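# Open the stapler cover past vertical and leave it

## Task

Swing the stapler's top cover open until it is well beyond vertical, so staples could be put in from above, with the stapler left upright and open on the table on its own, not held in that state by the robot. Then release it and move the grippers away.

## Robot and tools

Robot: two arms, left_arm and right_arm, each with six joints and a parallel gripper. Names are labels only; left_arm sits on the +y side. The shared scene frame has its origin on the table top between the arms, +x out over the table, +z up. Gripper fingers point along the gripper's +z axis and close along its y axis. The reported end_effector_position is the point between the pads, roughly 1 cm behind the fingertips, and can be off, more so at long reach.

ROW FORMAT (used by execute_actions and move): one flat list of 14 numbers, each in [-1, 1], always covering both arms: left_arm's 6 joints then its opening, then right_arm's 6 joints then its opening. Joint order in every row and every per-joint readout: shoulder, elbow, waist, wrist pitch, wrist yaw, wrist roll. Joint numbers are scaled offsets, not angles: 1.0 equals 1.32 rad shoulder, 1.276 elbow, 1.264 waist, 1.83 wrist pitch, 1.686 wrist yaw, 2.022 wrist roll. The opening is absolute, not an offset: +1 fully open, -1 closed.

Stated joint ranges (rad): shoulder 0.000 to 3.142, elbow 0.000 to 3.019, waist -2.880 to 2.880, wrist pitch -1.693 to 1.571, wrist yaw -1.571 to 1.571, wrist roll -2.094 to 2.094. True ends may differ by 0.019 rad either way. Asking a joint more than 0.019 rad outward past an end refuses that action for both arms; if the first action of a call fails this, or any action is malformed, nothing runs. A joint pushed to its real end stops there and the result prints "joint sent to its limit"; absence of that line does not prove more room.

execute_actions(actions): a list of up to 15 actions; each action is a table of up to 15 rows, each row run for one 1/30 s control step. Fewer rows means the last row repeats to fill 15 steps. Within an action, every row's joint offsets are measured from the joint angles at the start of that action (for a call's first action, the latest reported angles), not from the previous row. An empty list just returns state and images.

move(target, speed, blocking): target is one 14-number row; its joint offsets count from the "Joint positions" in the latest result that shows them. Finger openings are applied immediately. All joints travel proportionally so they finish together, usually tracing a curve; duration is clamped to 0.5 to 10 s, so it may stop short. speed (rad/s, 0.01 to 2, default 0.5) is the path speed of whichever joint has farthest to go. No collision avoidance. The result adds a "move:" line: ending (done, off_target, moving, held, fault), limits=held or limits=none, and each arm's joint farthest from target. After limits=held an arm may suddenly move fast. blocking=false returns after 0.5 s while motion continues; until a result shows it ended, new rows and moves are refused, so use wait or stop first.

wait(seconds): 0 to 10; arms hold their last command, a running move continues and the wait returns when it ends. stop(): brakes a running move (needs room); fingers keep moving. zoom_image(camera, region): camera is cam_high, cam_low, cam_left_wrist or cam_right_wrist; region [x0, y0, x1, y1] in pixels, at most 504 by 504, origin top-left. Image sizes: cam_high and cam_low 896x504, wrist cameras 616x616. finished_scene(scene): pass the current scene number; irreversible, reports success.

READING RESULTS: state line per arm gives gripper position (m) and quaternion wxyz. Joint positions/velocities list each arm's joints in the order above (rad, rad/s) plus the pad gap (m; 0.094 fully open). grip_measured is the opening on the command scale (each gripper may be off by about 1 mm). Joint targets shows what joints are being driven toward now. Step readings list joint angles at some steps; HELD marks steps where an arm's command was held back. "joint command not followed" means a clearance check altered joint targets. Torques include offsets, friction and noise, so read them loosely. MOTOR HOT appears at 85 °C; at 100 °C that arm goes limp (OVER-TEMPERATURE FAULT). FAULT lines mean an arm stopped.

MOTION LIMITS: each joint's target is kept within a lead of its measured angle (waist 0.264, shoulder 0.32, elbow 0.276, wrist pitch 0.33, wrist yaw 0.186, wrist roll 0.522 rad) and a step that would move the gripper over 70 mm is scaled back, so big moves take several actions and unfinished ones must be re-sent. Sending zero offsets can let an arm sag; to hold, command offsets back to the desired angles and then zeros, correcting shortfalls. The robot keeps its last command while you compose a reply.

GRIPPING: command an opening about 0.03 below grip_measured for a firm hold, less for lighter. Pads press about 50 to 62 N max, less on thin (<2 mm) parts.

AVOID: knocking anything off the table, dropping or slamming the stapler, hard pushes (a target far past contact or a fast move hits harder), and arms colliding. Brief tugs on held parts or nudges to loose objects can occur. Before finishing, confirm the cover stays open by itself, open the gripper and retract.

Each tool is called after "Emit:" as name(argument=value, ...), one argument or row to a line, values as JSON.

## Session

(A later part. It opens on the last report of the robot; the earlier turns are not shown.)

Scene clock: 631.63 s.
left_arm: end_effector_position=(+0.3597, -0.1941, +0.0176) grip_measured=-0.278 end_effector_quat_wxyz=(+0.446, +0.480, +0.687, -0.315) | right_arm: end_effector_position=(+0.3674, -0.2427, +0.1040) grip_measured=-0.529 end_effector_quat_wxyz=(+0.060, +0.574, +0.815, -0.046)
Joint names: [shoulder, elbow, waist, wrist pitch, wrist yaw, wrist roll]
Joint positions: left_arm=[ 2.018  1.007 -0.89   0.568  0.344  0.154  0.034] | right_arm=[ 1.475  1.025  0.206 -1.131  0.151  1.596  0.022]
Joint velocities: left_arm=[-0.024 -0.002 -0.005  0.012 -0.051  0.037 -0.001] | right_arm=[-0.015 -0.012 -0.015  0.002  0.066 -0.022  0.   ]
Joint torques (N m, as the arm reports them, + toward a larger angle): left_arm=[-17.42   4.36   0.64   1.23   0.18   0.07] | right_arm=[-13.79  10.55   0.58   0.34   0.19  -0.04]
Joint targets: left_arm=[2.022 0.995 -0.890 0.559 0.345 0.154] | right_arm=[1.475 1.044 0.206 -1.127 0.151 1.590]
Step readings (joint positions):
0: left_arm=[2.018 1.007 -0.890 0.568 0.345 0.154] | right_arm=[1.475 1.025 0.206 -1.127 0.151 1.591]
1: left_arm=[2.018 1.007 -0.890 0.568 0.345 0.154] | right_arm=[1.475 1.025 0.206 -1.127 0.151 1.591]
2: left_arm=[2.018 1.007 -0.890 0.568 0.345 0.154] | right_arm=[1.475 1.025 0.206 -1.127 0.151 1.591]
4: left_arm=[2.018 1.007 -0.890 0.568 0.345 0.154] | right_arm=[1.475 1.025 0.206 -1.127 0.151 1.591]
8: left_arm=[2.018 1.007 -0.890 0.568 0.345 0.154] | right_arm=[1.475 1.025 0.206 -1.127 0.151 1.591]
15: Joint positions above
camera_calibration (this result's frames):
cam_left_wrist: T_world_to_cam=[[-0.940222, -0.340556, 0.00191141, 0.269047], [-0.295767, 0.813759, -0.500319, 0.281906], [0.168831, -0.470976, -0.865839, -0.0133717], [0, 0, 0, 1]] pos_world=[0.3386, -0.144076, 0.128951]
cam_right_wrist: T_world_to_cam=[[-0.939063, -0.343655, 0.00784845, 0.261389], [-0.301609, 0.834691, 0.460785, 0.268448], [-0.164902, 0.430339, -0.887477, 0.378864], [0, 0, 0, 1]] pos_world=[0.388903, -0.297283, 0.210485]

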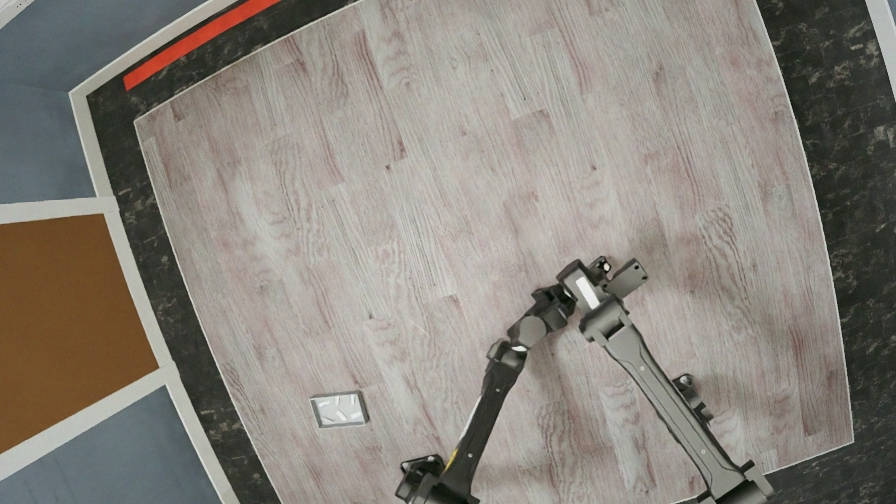

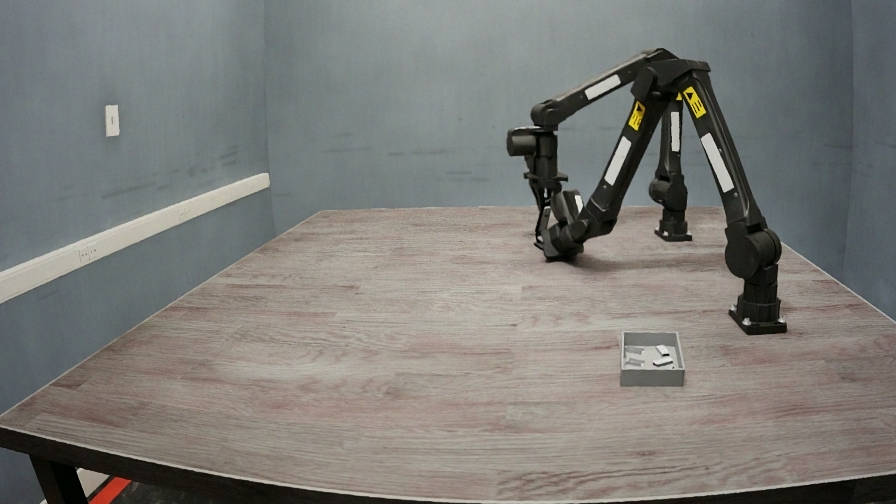

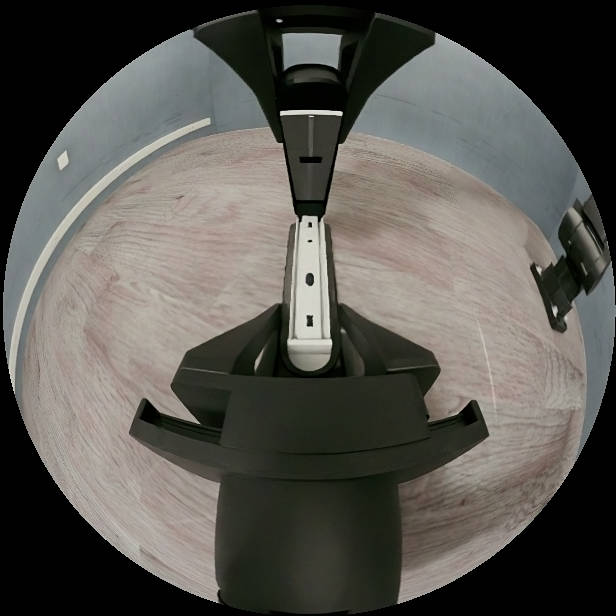

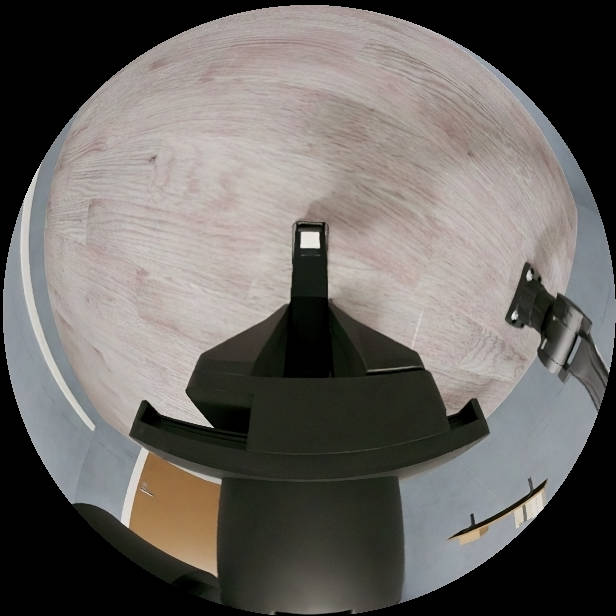

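Emit:
execute_actions(
  actions=[
    [
[0.003,-0.0094,0.0,-0.0049,0.0,0.0,-0.32, -0.001,0.0356,-0.0136,-0.0044,-0.0024,-0.0095,-0.56],
[0.003,-0.0094,0.0,-0.0049,0.0,0.0,-0.32, -0.002,0.0367,-0.0209,-0.0044,-0.0024,-0.0141,-0.56],
[0.003,-0.0094,0.0,-0.0049,0.0,0.0,-0.32, -0.003,0.0378,-0.0283,-0.0054,-0.0113,-0.0186,-0.56],
[0.003,-0.0094,0.0,-0.0049,0.0,0.0,-0.32, -0.004,0.0389,-0.0356,-0.0064,-0.0202,-0.0232,-0.56],
[0.003,-0.0094,0.0,-0.0049,0.0,0.0,-0.32, -0.004,0.0400,-0.0429,-0.0073,-0.0291,-0.0278,-0.56],
[0.003,-0.0094,0.0,-0.0049,0.0,0.0,-0.32, -0.004,0.0410,-0.0502,-0.0083,-0.0380,-0.0324,-0.56],
[0.003,-0.0094,0.0,-0.0049,0.0,0.0,-0.32, -0.004,0.0421,-0.0575,-0.0093,-0.0469,-0.0370,-0.56],
[0.003,-0.0094,0.0,-0.0049,0.0,0.0,-0.32, -0.004,0.0432,-0.0649,-0.0103,-0.0557,-0.0415,-0.56],
[0.003,-0.0094,0.0,-0.0049,0.0,0.0,-0.32, -0.004,0.0443,-0.0722,-0.0113,-0.0646,-0.0461,-0.56],
[0.003,-0.0094,0.0,-0.0049,0.0,0.0,-0.32, -0.004,0.0454,-0.0795,-0.0122,-0.0735,-0.0507,-0.56],
[0.003,-0.0094,0.0,-0.0049,0.0,0.0,-0.32, -0.004,0.0465,-0.0868,-0.0132,-0.0824,-0.0553,-0.56],
[0.003,-0.0094,0.0,-0.0049,0.0,0.0,-0.32, -0.004,0.0476,-0.0941,-0.0142,-0.0913,-0.0599,-0.56],
[0.003,-0.0094,0.0,-0.0049,0.0,0.0,-0.32, -0.004,0.0476,-0.0941,-0.0152,-0.1002,-0.0599,-0.56],
[0.003,-0.0094,0.0,-0.0049,0.0,0.0,-0.32, -0.004,0.0476,-0.0941,-0.0162,-0.1091,-0.0599,-0.56]
],
  ],
)

Emit:
wait(
  seconds=0.3,
)

Scene clock: 649.43 s.
left_arm: end_effector_position=(+0.3598, -0.1941, +0.0176) grip_measured=-0.278 end_effector_quat_wxyz=(+0.446, +0.480, +0.687, -0.315) | right_arm: end_effector_position=(+0.3713, -0.2545, +0.1090) grip_measured=-0.530 end_effector_quat_wxyz=(-0.015, +0.580, +0.814, +0.002)
Joint names: [shoulder, elbow, waist, wrist pitch, wrist yaw, wrist roll]
Joint positions: left_arm=[ 2.018  1.007 -0.89   0.568  0.344  0.154  0.034] | right_arm=[ 1.474  1.044  0.097 -1.157 -0.026  1.498  0.022]
Joint velocities: left_arm=[-0.015 -0.017 -0.005  0.007 -0.037  0.022 -0.   ] | right_arm=[-0.005  0.017 -0.122 -0.037 -0.212 -0.183 -0.   ]
Joint torques (N m, as the arm reports them, + toward a larger angle): left_arm=[-17.35   4.47   0.64   1.26   0.15   0.09] | right_arm=[-14.49  12.5    0.78   0.23   0.05   0.03]
Joint targets: left_arm=[2.022 0.995 -0.890 0.559 0.344 0.154] | right_arm=[1.470 1.086 0.087 -1.160 -0.033 1.475]
Step readings (joint positions):
0: left_arm=[2.018 1.007 -0.890 0.568 0.344 0.154] | right_arm=[1.475 1.025 0.206 -1.131 0.151 1.596]
1: left_arm=[2.018 1.007 -0.890 0.568 0.344 0.154] | right_arm=[1.475 1.025 0.205 -1.132 0.151 1.596]
2: left_arm=[2.018 1.007 -0.890 0.568 0.344 0.154] | right_arm=[1.475 1.025 0.204 -1.132 0.149 1.595]
4: left_arm=[2.018 1.007 -0.890 0.568 0.344 0.154] | right_arm=[1.475 1.027 0.195 -1.134 0.132 1.588]
8: left_arm=[2.018 1.007 -0.890 0.568 0.344 0.154] | right_arm=[1.475 1.036 0.157 -1.145 0.072 1.555]
15: Joint positions above
camera_calibration (this result's frames):
cam_left_wrist: T_world_to_cam=[[-0.940105, -0.34088, 0.00175914, 0.26901], [-0.295986, 0.813711, -0.500267, 0.281967], [0.1691, -0.470824, -0.86587, -0.0134443], [0, 0, 0, 1]] pos_world=[0.338629, -0.144069, 0.128944]
cam_right_wrist: T_world_to_cam=[[-0.942383, -0.334195, 0.0150825, 0.263753], [-0.255823, 0.748971, 0.611226, 0.221981], [-0.215565, 0.572151, -0.791312, 0.433459], [0, 0, 0, 1]] pos_world=[0.398783, -0.326116, 0.203343]

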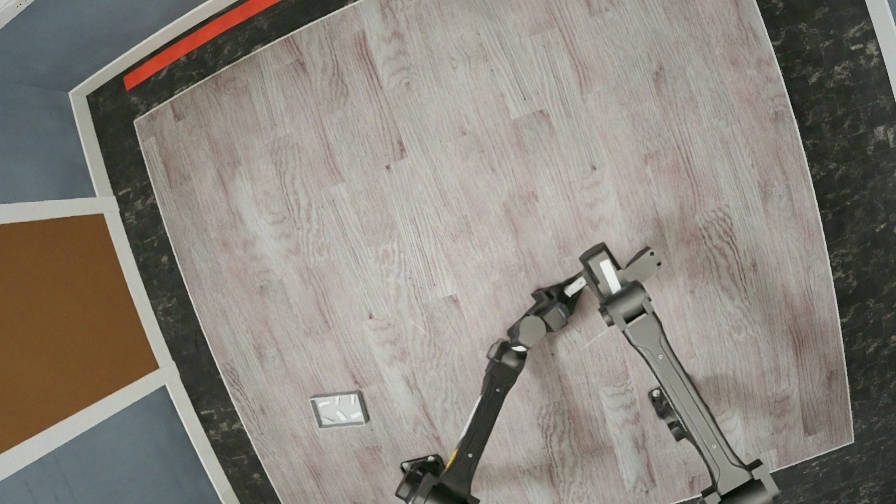

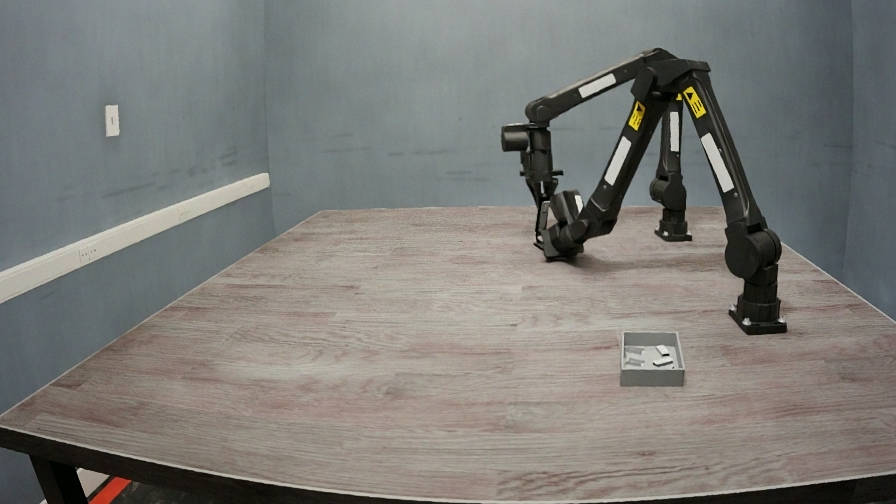

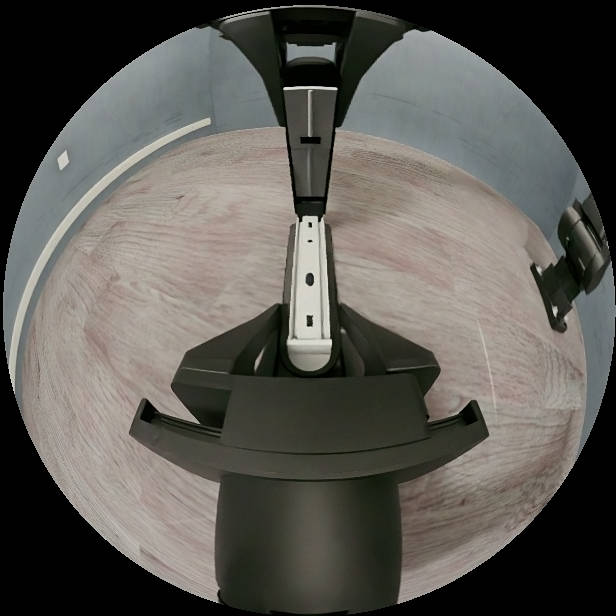

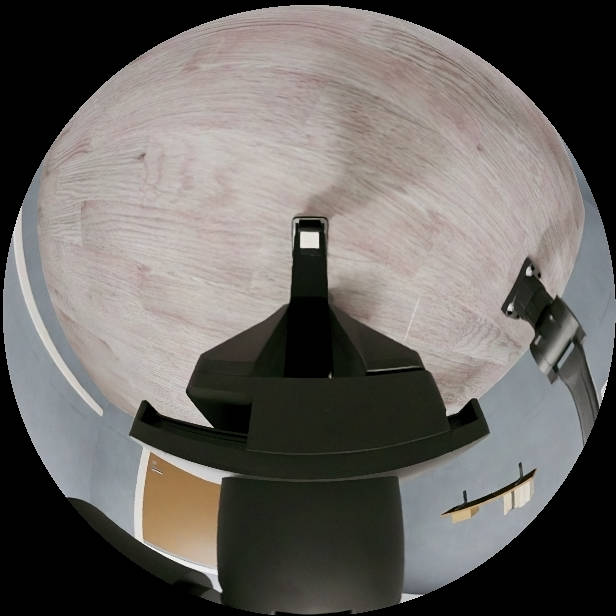

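Scene clock: 649.73 s.
left_arm: end_effector_position=(+0.3598, -0.1941, +0.0176) grip_measured=-0.278 end_effector_quat_wxyz=(+0.446, +0.480, +0.687, -0.315) | right_arm: end_effector_position=(+0.3714, -0.2551, +0.1093) grip_measured=-0.530 end_effector_quat_wxyz=(-0.018, +0.579, +0.815, +0.004)
Joint names: [shoulder, elbow, waist, wrist pitch, wrist yaw, wrist roll]
Joint positions: left_arm=[ 2.018  1.007 -0.89   0.568  0.344  0.154  0.034] | right_arm=[ 1.474  1.044  0.093 -1.158 -0.033  1.49   0.022]
Joint velocities: left_arm=[ 0.005  0.002  0.005 -0.032 -0.007 -0.007  0.001] | right_arm=[ 0.005  0.002  0.005  0.002 -0.037 -0.007  0.001]
Joint torques (N m, as the arm reports them, + toward a larger angle): left_arm=[-17.32   4.52   0.7    1.27   0.14   0.07] | right_arm=[-14.2   12.54   0.23   0.13   0.02  -0.13]
Joint targets: left_arm=[2.022 0.995 -0.890 0.559 0.344 0.154] | right_arm=[1.470 1.086 0.087 -1.160 -0.033 1.475]
wait: 0.30 s; at rest by 0.23 s
camera_calibration (this result's frames):
cam_left_wrist: T_world_to_cam=[[-0.940105, -0.34088, 0.00175914, 0.26901], [-0.295986, 0.813711, -0.500267, 0.281967], [0.1691, -0.470824, -0.86587, -0.0134443], [0, 0, 0, 1]] pos_world=[0.338629, -0.144069, 0.128944]
cam_right_wrist: T_world_to_cam=[[-0.941247, -0.337417, 0.0142959, 0.26254], [-0.257403, 0.744159, 0.616418, 0.221015], [-0.218629, 0.576522, -0.787289, 0.435849], [0, 0, 0, 1]] pos_world=[0.399294, -0.327162, 0.203148]

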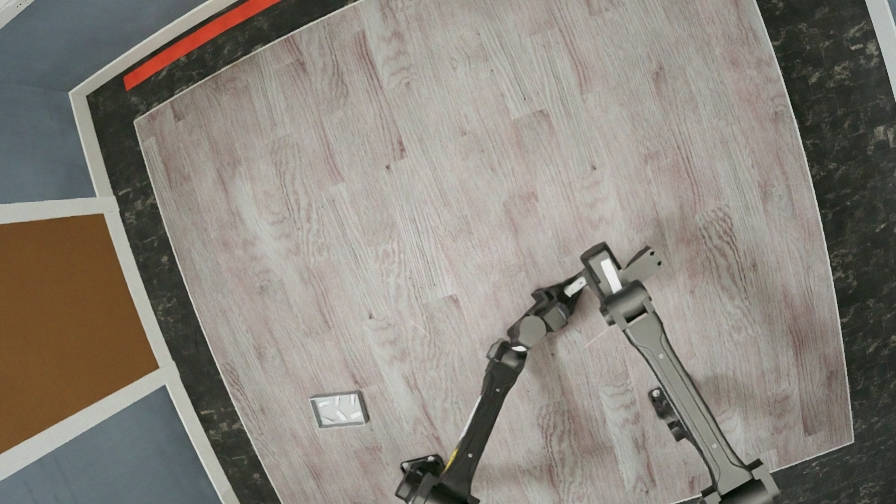

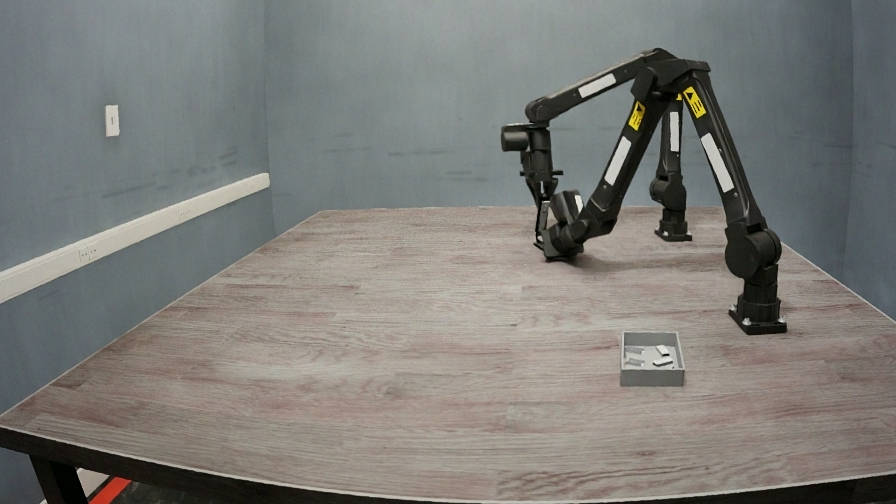

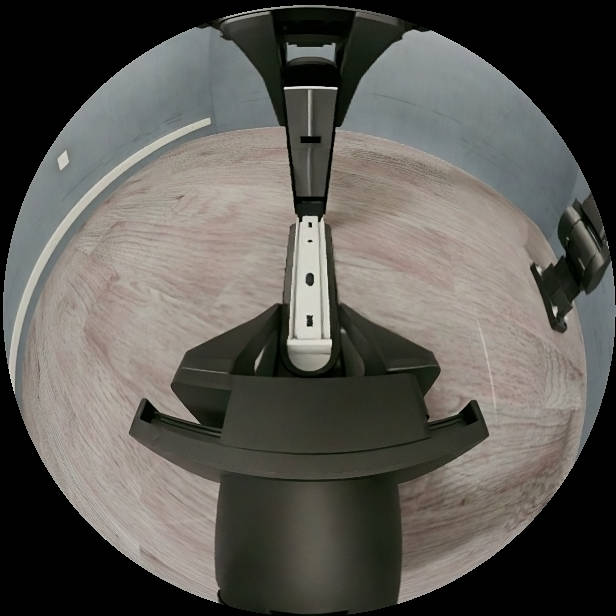

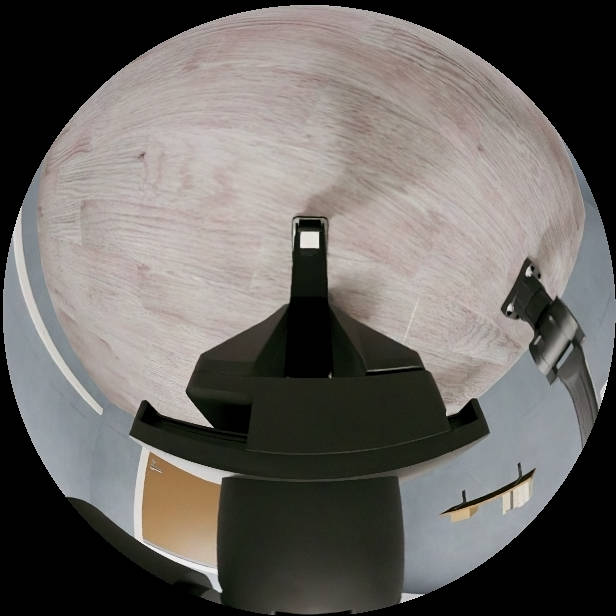

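Emit:
execute_actions(
  actions=[
    [
[0.003,-0.0094,0.0,-0.0049,0.0,0.0,-0.32, 0.0150,0.0345,-0.0119,-0.0027,-0.0012,-0.0122,-0.56],
[0.003,-0.0094,0.0,-0.0049,0.0,0.0,-0.32, 0.0207,0.0360,-0.0190,-0.0027,-0.0012,-0.0171,-0.56],
[0.003,-0.0094,0.0,-0.0049,0.0,0.0,-0.32, 0.0220,0.0376,-0.0262,-0.0043,-0.0097,-0.0219,-0.56],
[0.003,-0.0094,0.0,-0.0049,0.0,0.0,-0.32, 0.0232,0.0392,-0.0333,-0.0060,-0.0182,-0.0267,-0.56],
[0.003,-0.0094,0.0,-0.0049,0.0,0.0,-0.32, 0.0245,0.0408,-0.0405,-0.0076,-0.0266,-0.0316,-0.56],
[0.003,-0.0094,0.0,-0.0049,0.0,0.0,-0.32, 0.0258,0.0423,-0.0477,-0.0092,-0.0351,-0.0364,-0.56],
[0.003,-0.0094,0.0,-0.0049,0.0,0.0,-0.32, 0.0270,0.0439,-0.0548,-0.0109,-0.0436,-0.0412,-0.56],
[0.003,-0.0094,0.0,-0.0049,0.0,0.0,-0.32, 0.0283,0.0455,-0.0620,-0.0125,-0.0521,-0.0460,-0.56],
[0.003,-0.0094,0.0,-0.0049,0.0,0.0,-0.32, 0.0295,0.0470,-0.0691,-0.0141,-0.0606,-0.0509,-0.56],
[0.003,-0.0094,0.0,-0.0049,0.0,0.0,-0.32, 0.0308,0.0486,-0.0763,-0.0157,-0.0690,-0.0557,-0.56],
[0.003,-0.0094,0.0,-0.0049,0.0,0.0,-0.32, 0.0321,0.0502,-0.0835,-0.0174,-0.0775,-0.0605,-0.56],
[0.003,-0.0094,0.0,-0.0049,0.0,0.0,-0.32, 0.0333,0.0517,-0.0906,-0.0190,-0.0860,-0.0653,-0.56],
[0.003,-0.0094,0.0,-0.0049,0.0,0.0,-0.32, 0.0333,0.0517,-0.0906,-0.0206,-0.0945,-0.0653,-0.56],
[0.003,-0.0094,0.0,-0.0049,0.0,0.0,-0.32, 0.0333,0.0517,-0.0906,-0.0222,-0.1030,-0.0653,-0.56]
],
  ],
)

Emit:
wait(
  seconds=0.3,
)

Scene clock: 659.70 s.
left_arm: end_effector_position=(+0.3599, -0.1941, +0.0176) grip_measured=-0.278 end_effector_quat_wxyz=(+0.446, +0.480, +0.687, -0.315) | right_arm: end_effector_position=(+0.3752, -0.2674, +0.1129) grip_measured=-0.530 end_effector_quat_wxyz=(-0.086, +0.578, +0.809, +0.056)
Joint names: [shoulder, elbow, waist, wrist pitch, wrist yaw, wrist roll]
Joint positions: left_arm=[ 2.018  1.007 -0.89   0.568  0.343  0.154  0.034] | right_arm=[ 1.49   1.062 -0.012 -1.19  -0.2    1.386  0.022]
Joint velocities: left_arm=[ 0.005  0.007 -0.015 -0.017  0.022  0.037 -0.001] | right_arm=[ 0.024  0.017 -0.132 -0.056 -0.168 -0.183  0.001]
Joint torques (N m, as the arm reports them, + toward a larger angle): left_arm=[-17.06   4.56   0.49   1.21   0.16   0.05] | right_arm=[-11.81  12.94   0.32  -0.07  -0.06  -0.04]
Joint targets: left_arm=[2.022 0.995 -0.890 0.559 0.343 0.154] | right_arm=[1.518 1.111 -0.021 -1.199 -0.206 1.358]
Step readings (joint positions):
0: left_arm=[2.018 1.007 -0.890 0.568 0.344 0.154] | right_arm=[1.474 1.044 0.093 -1.158 -0.033 1.490]
1: left_arm=[2.018 1.007 -0.890 0.568 0.344 0.154] | right_arm=[1.474 1.044 0.093 -1.159 -0.033 1.489]
2: left_arm=[2.018 1.007 -0.890 0.568 0.344 0.154] | right_arm=[1.474 1.045 0.092 -1.159 -0.034 1.487]
4: left_arm=[2.018 1.007 -0.890 0.568 0.343 0.154] | right_arm=[1.474 1.046 0.084 -1.161 -0.048 1.478]
8: left_arm=[2.018 1.007 -0.890 0.568 0.343 0.154] | right_arm=[1.477 1.051 0.045 -1.170 -0.108 1.445]
15: Joint positions above
camera_calibration (this result's frames):
cam_left_wrist: T_world_to_cam=[[-0.93987, -0.341528, 0.00145455, 0.268934], [-0.296424, 0.813615, -0.500163, 0.282088], [0.169636, -0.47052, -0.86593, -0.0135895], [0, 0, 0, 1]] pos_world=[0.338686, -0.144056, 0.128931]
cam_right_wrist: T_world_to_cam=[[-0.942832, -0.333165, 0.00829072, 0.264245], [-0.217589, 0.634221, 0.741903, 0.170489], [-0.252434, 0.697686, -0.670456, 0.478519], [0, 0, 0, 1]] pos_world=[0.40703, -0.353947, 0.192149]

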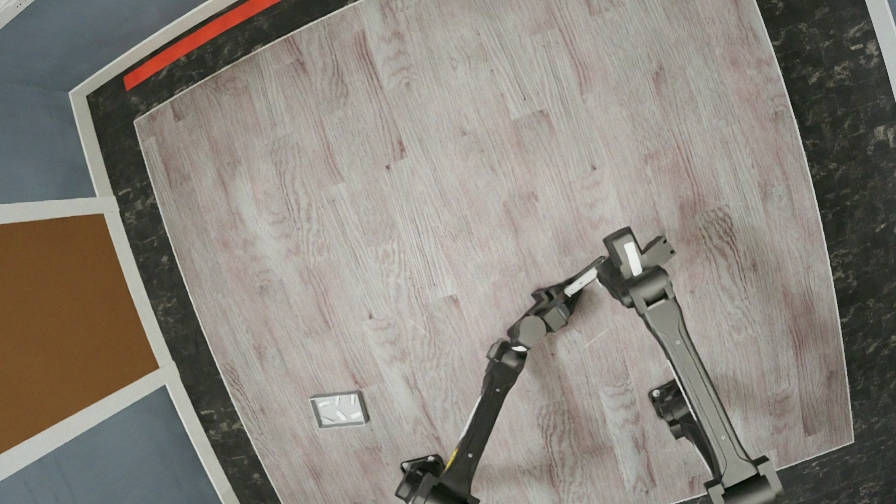

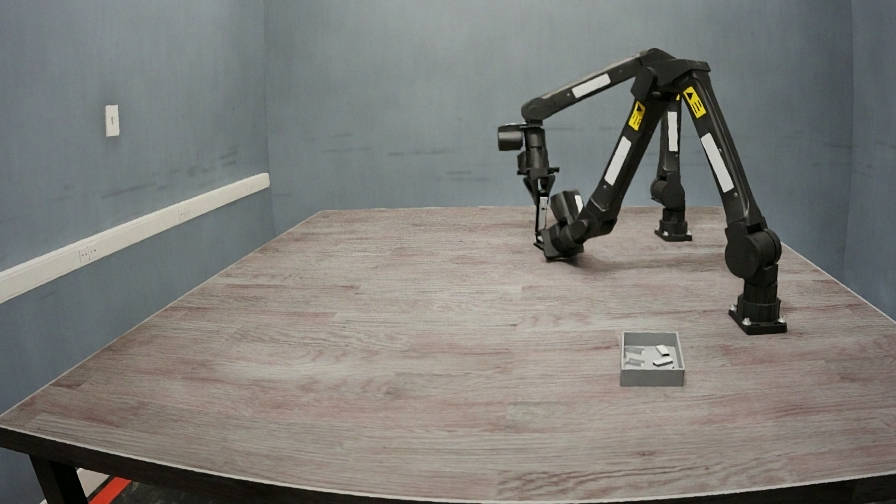

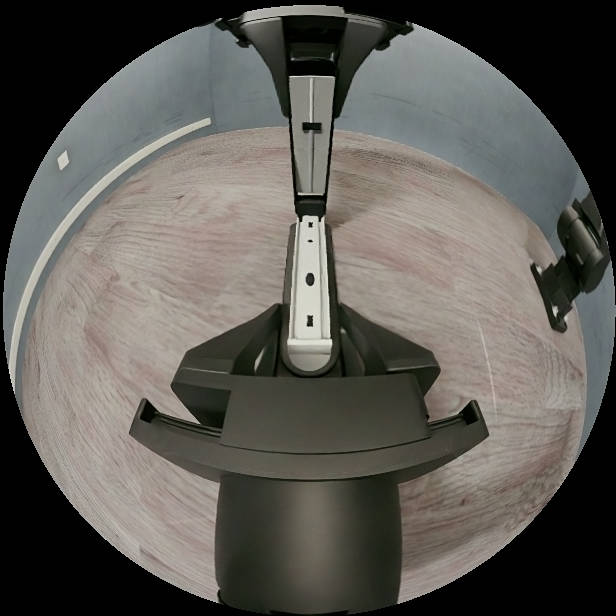

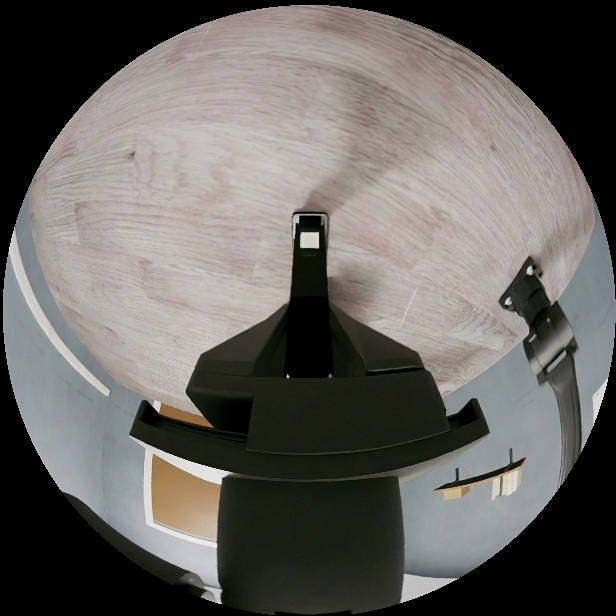

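Scene clock: 660.00 s.
left_arm: end_effector_position=(+0.3599, -0.1941, +0.0176) grip_measured=-0.278 end_effector_quat_wxyz=(+0.446, +0.480, +0.687, -0.315) | right_arm: end_effector_position=(+0.3753, -0.2679, +0.1130) grip_measured=-0.530 end_effector_quat_wxyz=(-0.089, +0.576, +0.810, +0.058)
Joint names: [shoulder, elbow, waist, wrist pitch, wrist yaw, wrist roll]
Joint positions: left_arm=[ 2.018  1.007 -0.89   0.568  0.343  0.154  0.034] | right_arm=[ 1.491  1.063 -0.016 -1.191 -0.207  1.378  0.022]
Joint velocities: left_arm=[-0.015 -0.007 -0.005  0.002 -0.022 -0.007 -0.001] | right_arm=[ 0.015  0.017 -0.015 -0.002 -0.066 -0.051 -0.001]
Joint torques (N m, as the arm reports them, + toward a larger angle): left_arm=[-17.37   4.5    0.64   1.24   0.16   0.08] | right_arm=[-11.75  13.04   0.15  -0.12  -0.11  -0.19]
Joint targets: left_arm=[2.022 0.995 -0.890 0.559 0.343 0.154] | right_arm=[1.518 1.111 -0.021 -1.199 -0.206 1.358]
wait: 0.30 s; at rest by 0.23 s
camera_calibration (this result's frames):
cam_left_wrist: T_world_to_cam=[[-0.939923, -0.341384, 0.00110561, 0.268988], [-0.296135, 0.81372, -0.500164, 0.282004], [0.169848, -0.470443, -0.86593, -0.0136508], [0, 0, 0, 1]] pos_world=[0.338657, -0.144066, 0.12893]
cam_right_wrist: T_world_to_cam=[[-0.941698, -0.336379, 0.00741078, 0.263022], [-0.218731, 0.628779, 0.746186, 0.169256], [-0.255661, 0.701061, -0.665696, 0.480493], [0, 0, 0, 1]] pos_world=[0.407552, -0.354805, 0.191617]

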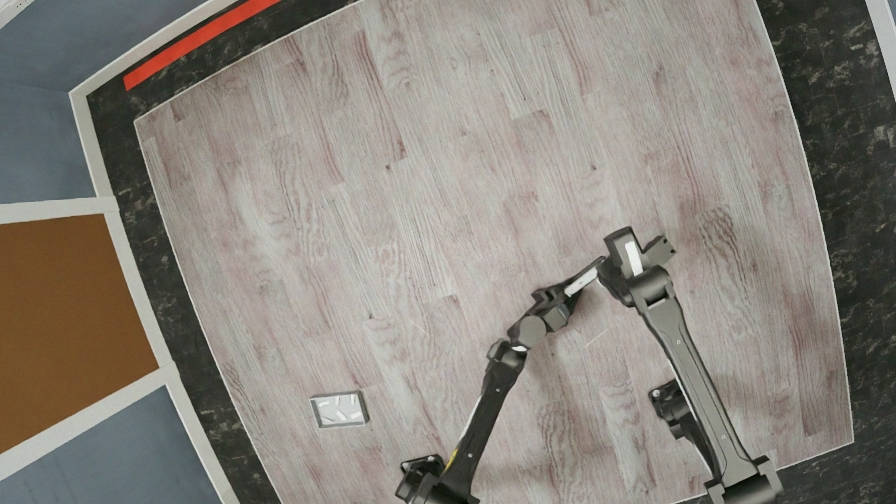

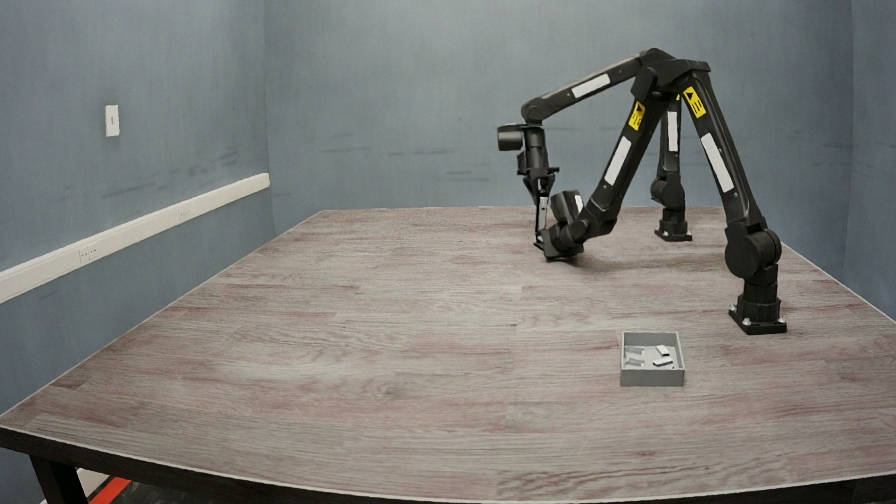

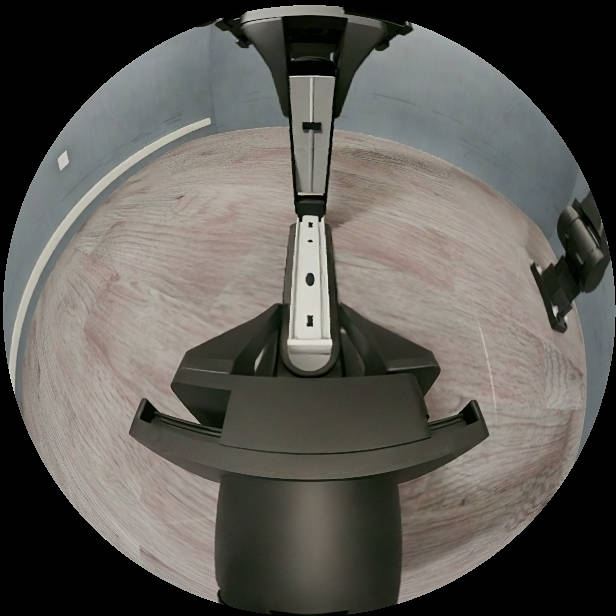

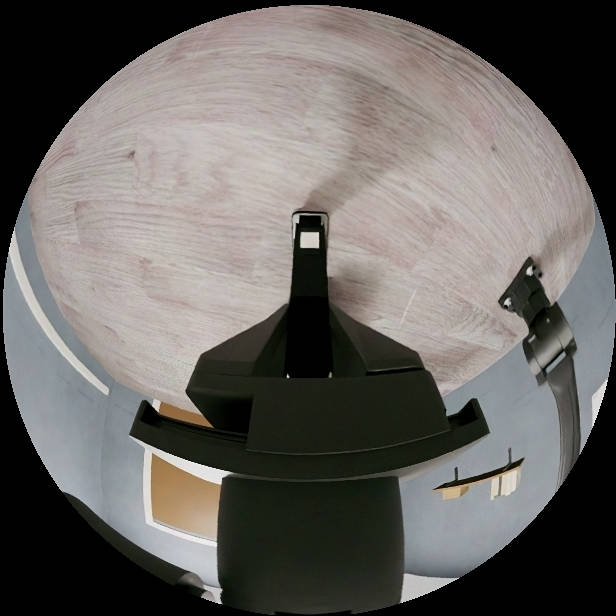

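Emit:
execute_actions(
  actions=[
    [
[0.003,-0.0094,0.0,-0.0049,0.0,0.0,-0.32, 0.0247,0.0400,-0.0109,-0.0044,0.0,-0.0149,-0.56],
[0.003,-0.0094,0.0,-0.0049,0.0,0.0,-0.32, 0.0288,0.0424,-0.0178,-0.0044,0.0,-0.0199,-0.56],
[0.003,-0.0094,0.0,-0.0049,0.0,0.0,-0.32, 0.0330,0.0448,-0.0246,-0.0073,-0.0081,-0.0248,-0.56],
[0.003,-0.0094,0.0,-0.0049,0.0,0.0,-0.32, 0.0371,0.0472,-0.0315,-0.0103,-0.0162,-0.0298,-0.56],
[0.003,-0.0094,0.0,-0.0049,0.0,0.0,-0.32, 0.0413,0.0496,-0.0384,-0.0132,-0.0243,-0.0348,-0.56],
[0.003,-0.0094,0.0,-0.0049,0.0,0.0,-0.32, 0.0455,0.0520,-0.0453,-0.0162,-0.0324,-0.0398,-0.56],
[0.003,-0.0094,0.0,-0.0049,0.0,0.0,-0.32, 0.0496,0.0544,-0.0522,-0.0191,-0.0406,-0.0448,-0.56],
[0.003,-0.0094,0.0,-0.0049,0.0,0.0,-0.32, 0.0538,0.0568,-0.0590,-0.0220,-0.0487,-0.0497,-0.56],
[0.003,-0.0094,0.0,-0.0049,0.0,0.0,-0.32, 0.0579,0.0592,-0.0659,-0.0250,-0.0568,-0.0547,-0.56],
[0.003,-0.0094,0.0,-0.0049,0.0,0.0,-0.32, 0.0621,0.0616,-0.0728,-0.0279,-0.0649,-0.0597,-0.56],
[0.003,-0.0094,0.0,-0.0049,0.0,0.0,-0.32, 0.0621,0.0640,-0.0797,-0.0309,-0.0730,-0.0647,-0.56],
[0.003,-0.0094,0.0,-0.0049,0.0,0.0,-0.32, 0.0621,0.0664,-0.0866,-0.0338,-0.0811,-0.0696,-0.56],
[0.003,-0.0094,0.0,-0.0049,0.0,0.0,-0.32, 0.0621,0.0664,-0.0866,-0.0367,-0.0892,-0.0696,-0.56],
[0.003,-0.0094,0.0,-0.0049,0.0,0.0,-0.32, 0.0621,0.0664,-0.0866,-0.0397,-0.0973,-0.0696,-0.56]
],
  ],
)

Emit:
wait(
  seconds=0.3,
)

Scene clock: 669.37 s.
left_arm: end_effector_position=(+0.3599, -0.1941, +0.0176) grip_measured=-0.278 end_effector_quat_wxyz=(+0.446, +0.480, +0.687, -0.315) | right_arm: end_effector_position=(+0.3801, -0.2805, +0.1140) grip_measured=-0.530 end_effector_quat_wxyz=(-0.161, +0.571, +0.798, +0.105)
Joint names: [shoulder, elbow, waist, wrist pitch, wrist yaw, wrist roll]
Joint positions: left_arm=[ 2.018  1.007 -0.89   0.568  0.343  0.154  0.034] | right_arm=[ 1.543  1.098 -0.115 -1.255 -0.366  1.265  0.022]
Joint velocities: left_arm=[ 0.005  0.002 -0.015 -0.002  0.066  0.007  0.   ] | right_arm=[ 0.044  0.037 -0.112 -0.066 -0.139 -0.11  -0.   ]
Joint torques (N m, as the arm reports them, + toward a larger angle): left_arm=[-17.21   4.52   1.16   1.22   0.1    0.08] | right_arm=[-12.41  12.96   0.59  -0.19  -0.19   0.  ]
Joint targets: left_arm=[2.022 0.995 -0.890 0.559 0.343 0.154] | right_arm=[1.573 1.147 -0.125 -1.264 -0.371 1.237]
Step readings (joint positions):
0: left_arm=[2.018 1.007 -0.890 0.568 0.343 0.154] | right_arm=[1.491 1.063 -0.016 -1.191 -0.207 1.378]
1: left_arm=[2.018 1.007 -0.890 0.568 0.343 0.154] | right_arm=[1.491 1.063 -0.016 -1.192 -0.207 1.377]
2: left_arm=[2.018 1.007 -0.890 0.568 0.343 0.154] | right_arm=[1.492 1.064 -0.016 -1.193 -0.207 1.375]
4: left_arm=[2.018 1.007 -0.890 0.568 0.343 0.154] | right_arm=[1.497 1.068 -0.023 -1.199 -0.220 1.366]
8: left_arm=[2.018 1.007 -0.890 0.568 0.343 0.154] | right_arm=[1.516 1.082 -0.060 -1.222 -0.277 1.330]
15: Joint positions above
camera_calibration (this result's frames):
cam_left_wrist: T_world_to_cam=[[-0.939923, -0.341384, 0.00110561, 0.268988], [-0.296135, 0.81372, -0.500164, 0.282004], [0.169848, -0.470443, -0.86593, -0.0136508], [0, 0, 0, 1]] pos_world=[0.338657, -0.144066, 0.12893]
cam_right_wrist: T_world_to_cam=[[-0.942752, -0.33323, 0.013277, 0.263899], [-0.164431, 0.499097, 0.850802, 0.108506], [-0.290139, 0.799912, -0.525319, 0.516017], [0, 0, 0, 1]] pos_world=[0.41635, -0.378985, 0.175252]

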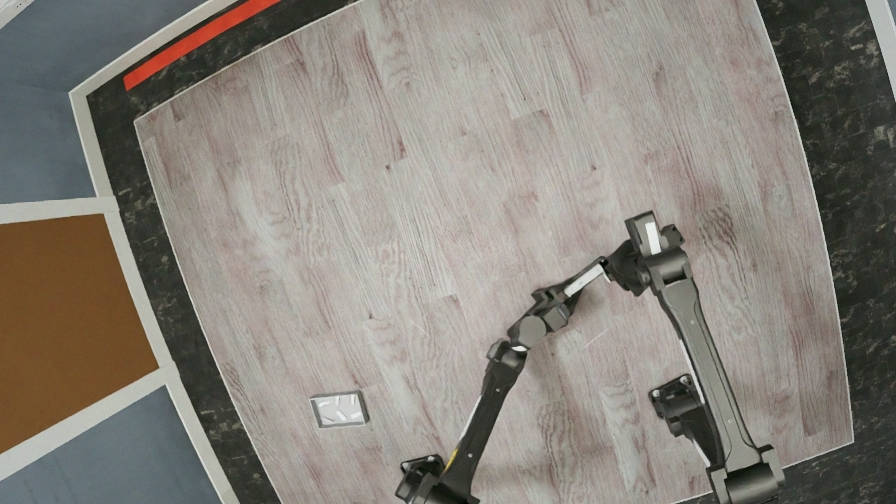

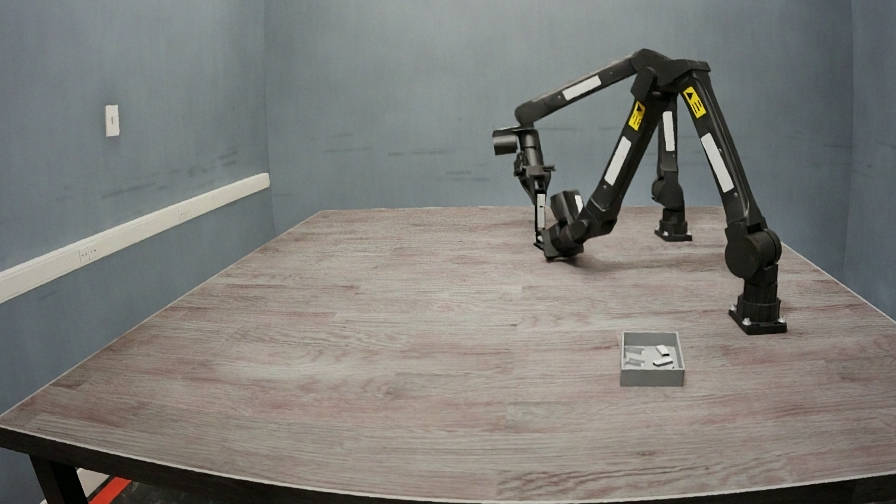

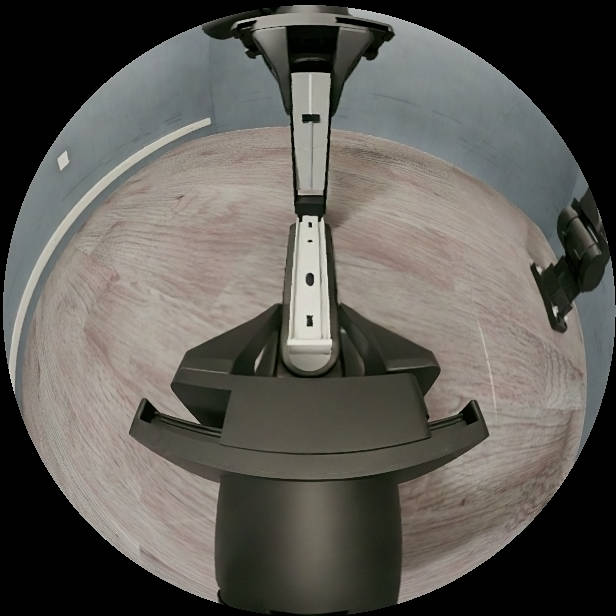

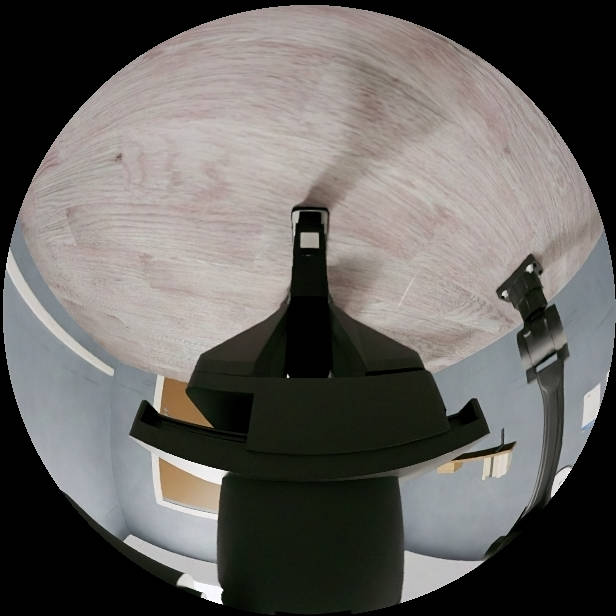

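Scene clock: 669.67 s.
left_arm: end_effector_position=(+0.3600, -0.1940, +0.0175) grip_measured=-0.278 end_effector_quat_wxyz=(+0.446, +0.480, +0.687, -0.314) | right_arm: end_effector_position=(+0.3802, -0.2810, +0.1140) grip_measured=-0.530 end_effector_quat_wxyz=(-0.163, +0.569, +0.799, +0.107)
Joint names: [shoulder, elbow, waist, wrist pitch, wrist yaw, wrist roll]
Joint positions: left_arm=[ 2.018  1.007 -0.89   0.568  0.342  0.154  0.034] | right_arm=[ 1.545  1.099 -0.119 -1.257 -0.372  1.256  0.022]
Joint velocities: left_arm=[-0.015 -0.002 -0.005  0.007 -0.037 -0.007  0.   ] | right_arm=[-0.015 -0.002  0.005 -0.007 -0.037 -0.081  0.   ]
Joint torques (N m, as the arm reports them, + toward a larger angle): left_arm=[-17.22   4.5    0.44   1.27   0.14   0.06] | right_arm=[-12.43  12.87  -0.34  -0.25  -0.18  -0.16]
Joint targets: left_arm=[2.022 0.995 -0.890 0.559 0.343 0.154] | right_arm=[1.573 1.147 -0.125 -1.264 -0.370 1.237]
wait: 0.30 s; at rest by 0.27 s
camera_calibration (this result's frames):
cam_left_wrist: T_world_to_cam=[[-0.939806, -0.341708, 0.000953286, 0.26895], [-0.296354, 0.813672, -0.500112, 0.282064], [0.170116, -0.470291, -0.86596, -0.0137234], [0, 0, 0, 1]] pos_world=[0.338686, -0.144059, 0.128923]
cam_right_wrist: T_world_to_cam=[[-0.941293, -0.337393, 0.0115267, 0.262284], [-0.166224, 0.492927, 0.854045, 0.107292], [-0.29383, 0.80199, -0.520072, 0.517855], [0, 0, 0, 1]] pos_world=[0.416882, -0.379709, 0.174667]

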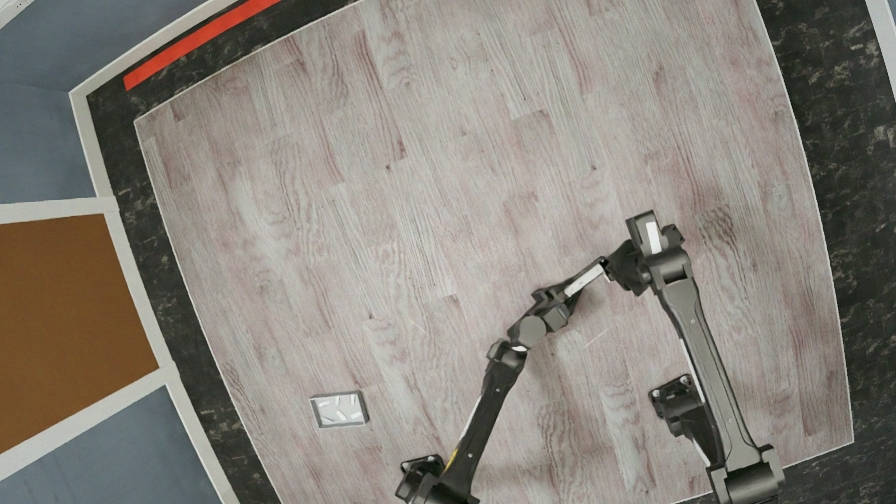

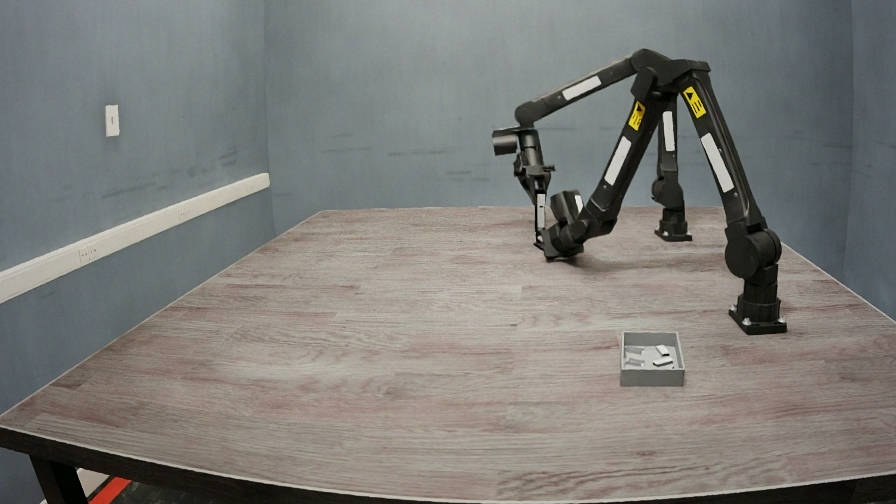

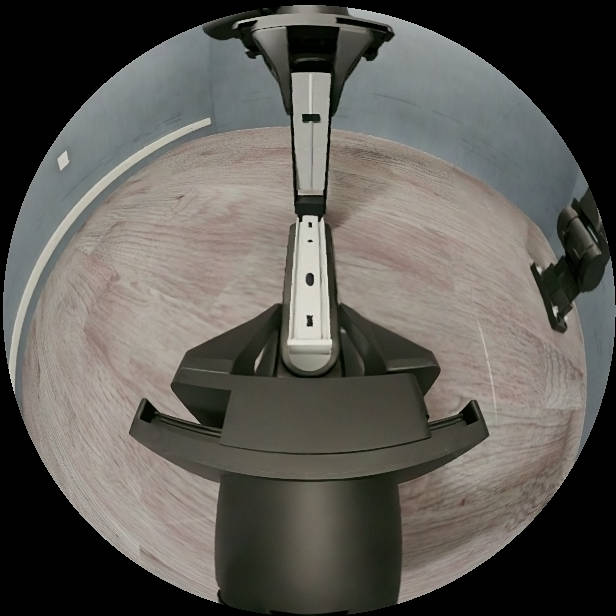

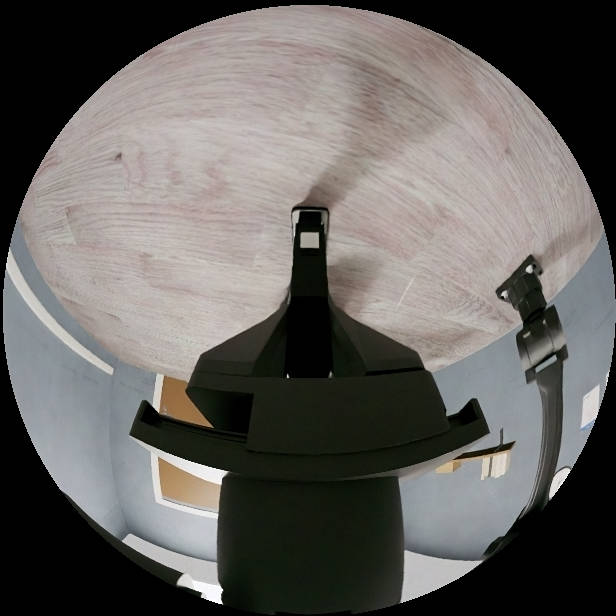

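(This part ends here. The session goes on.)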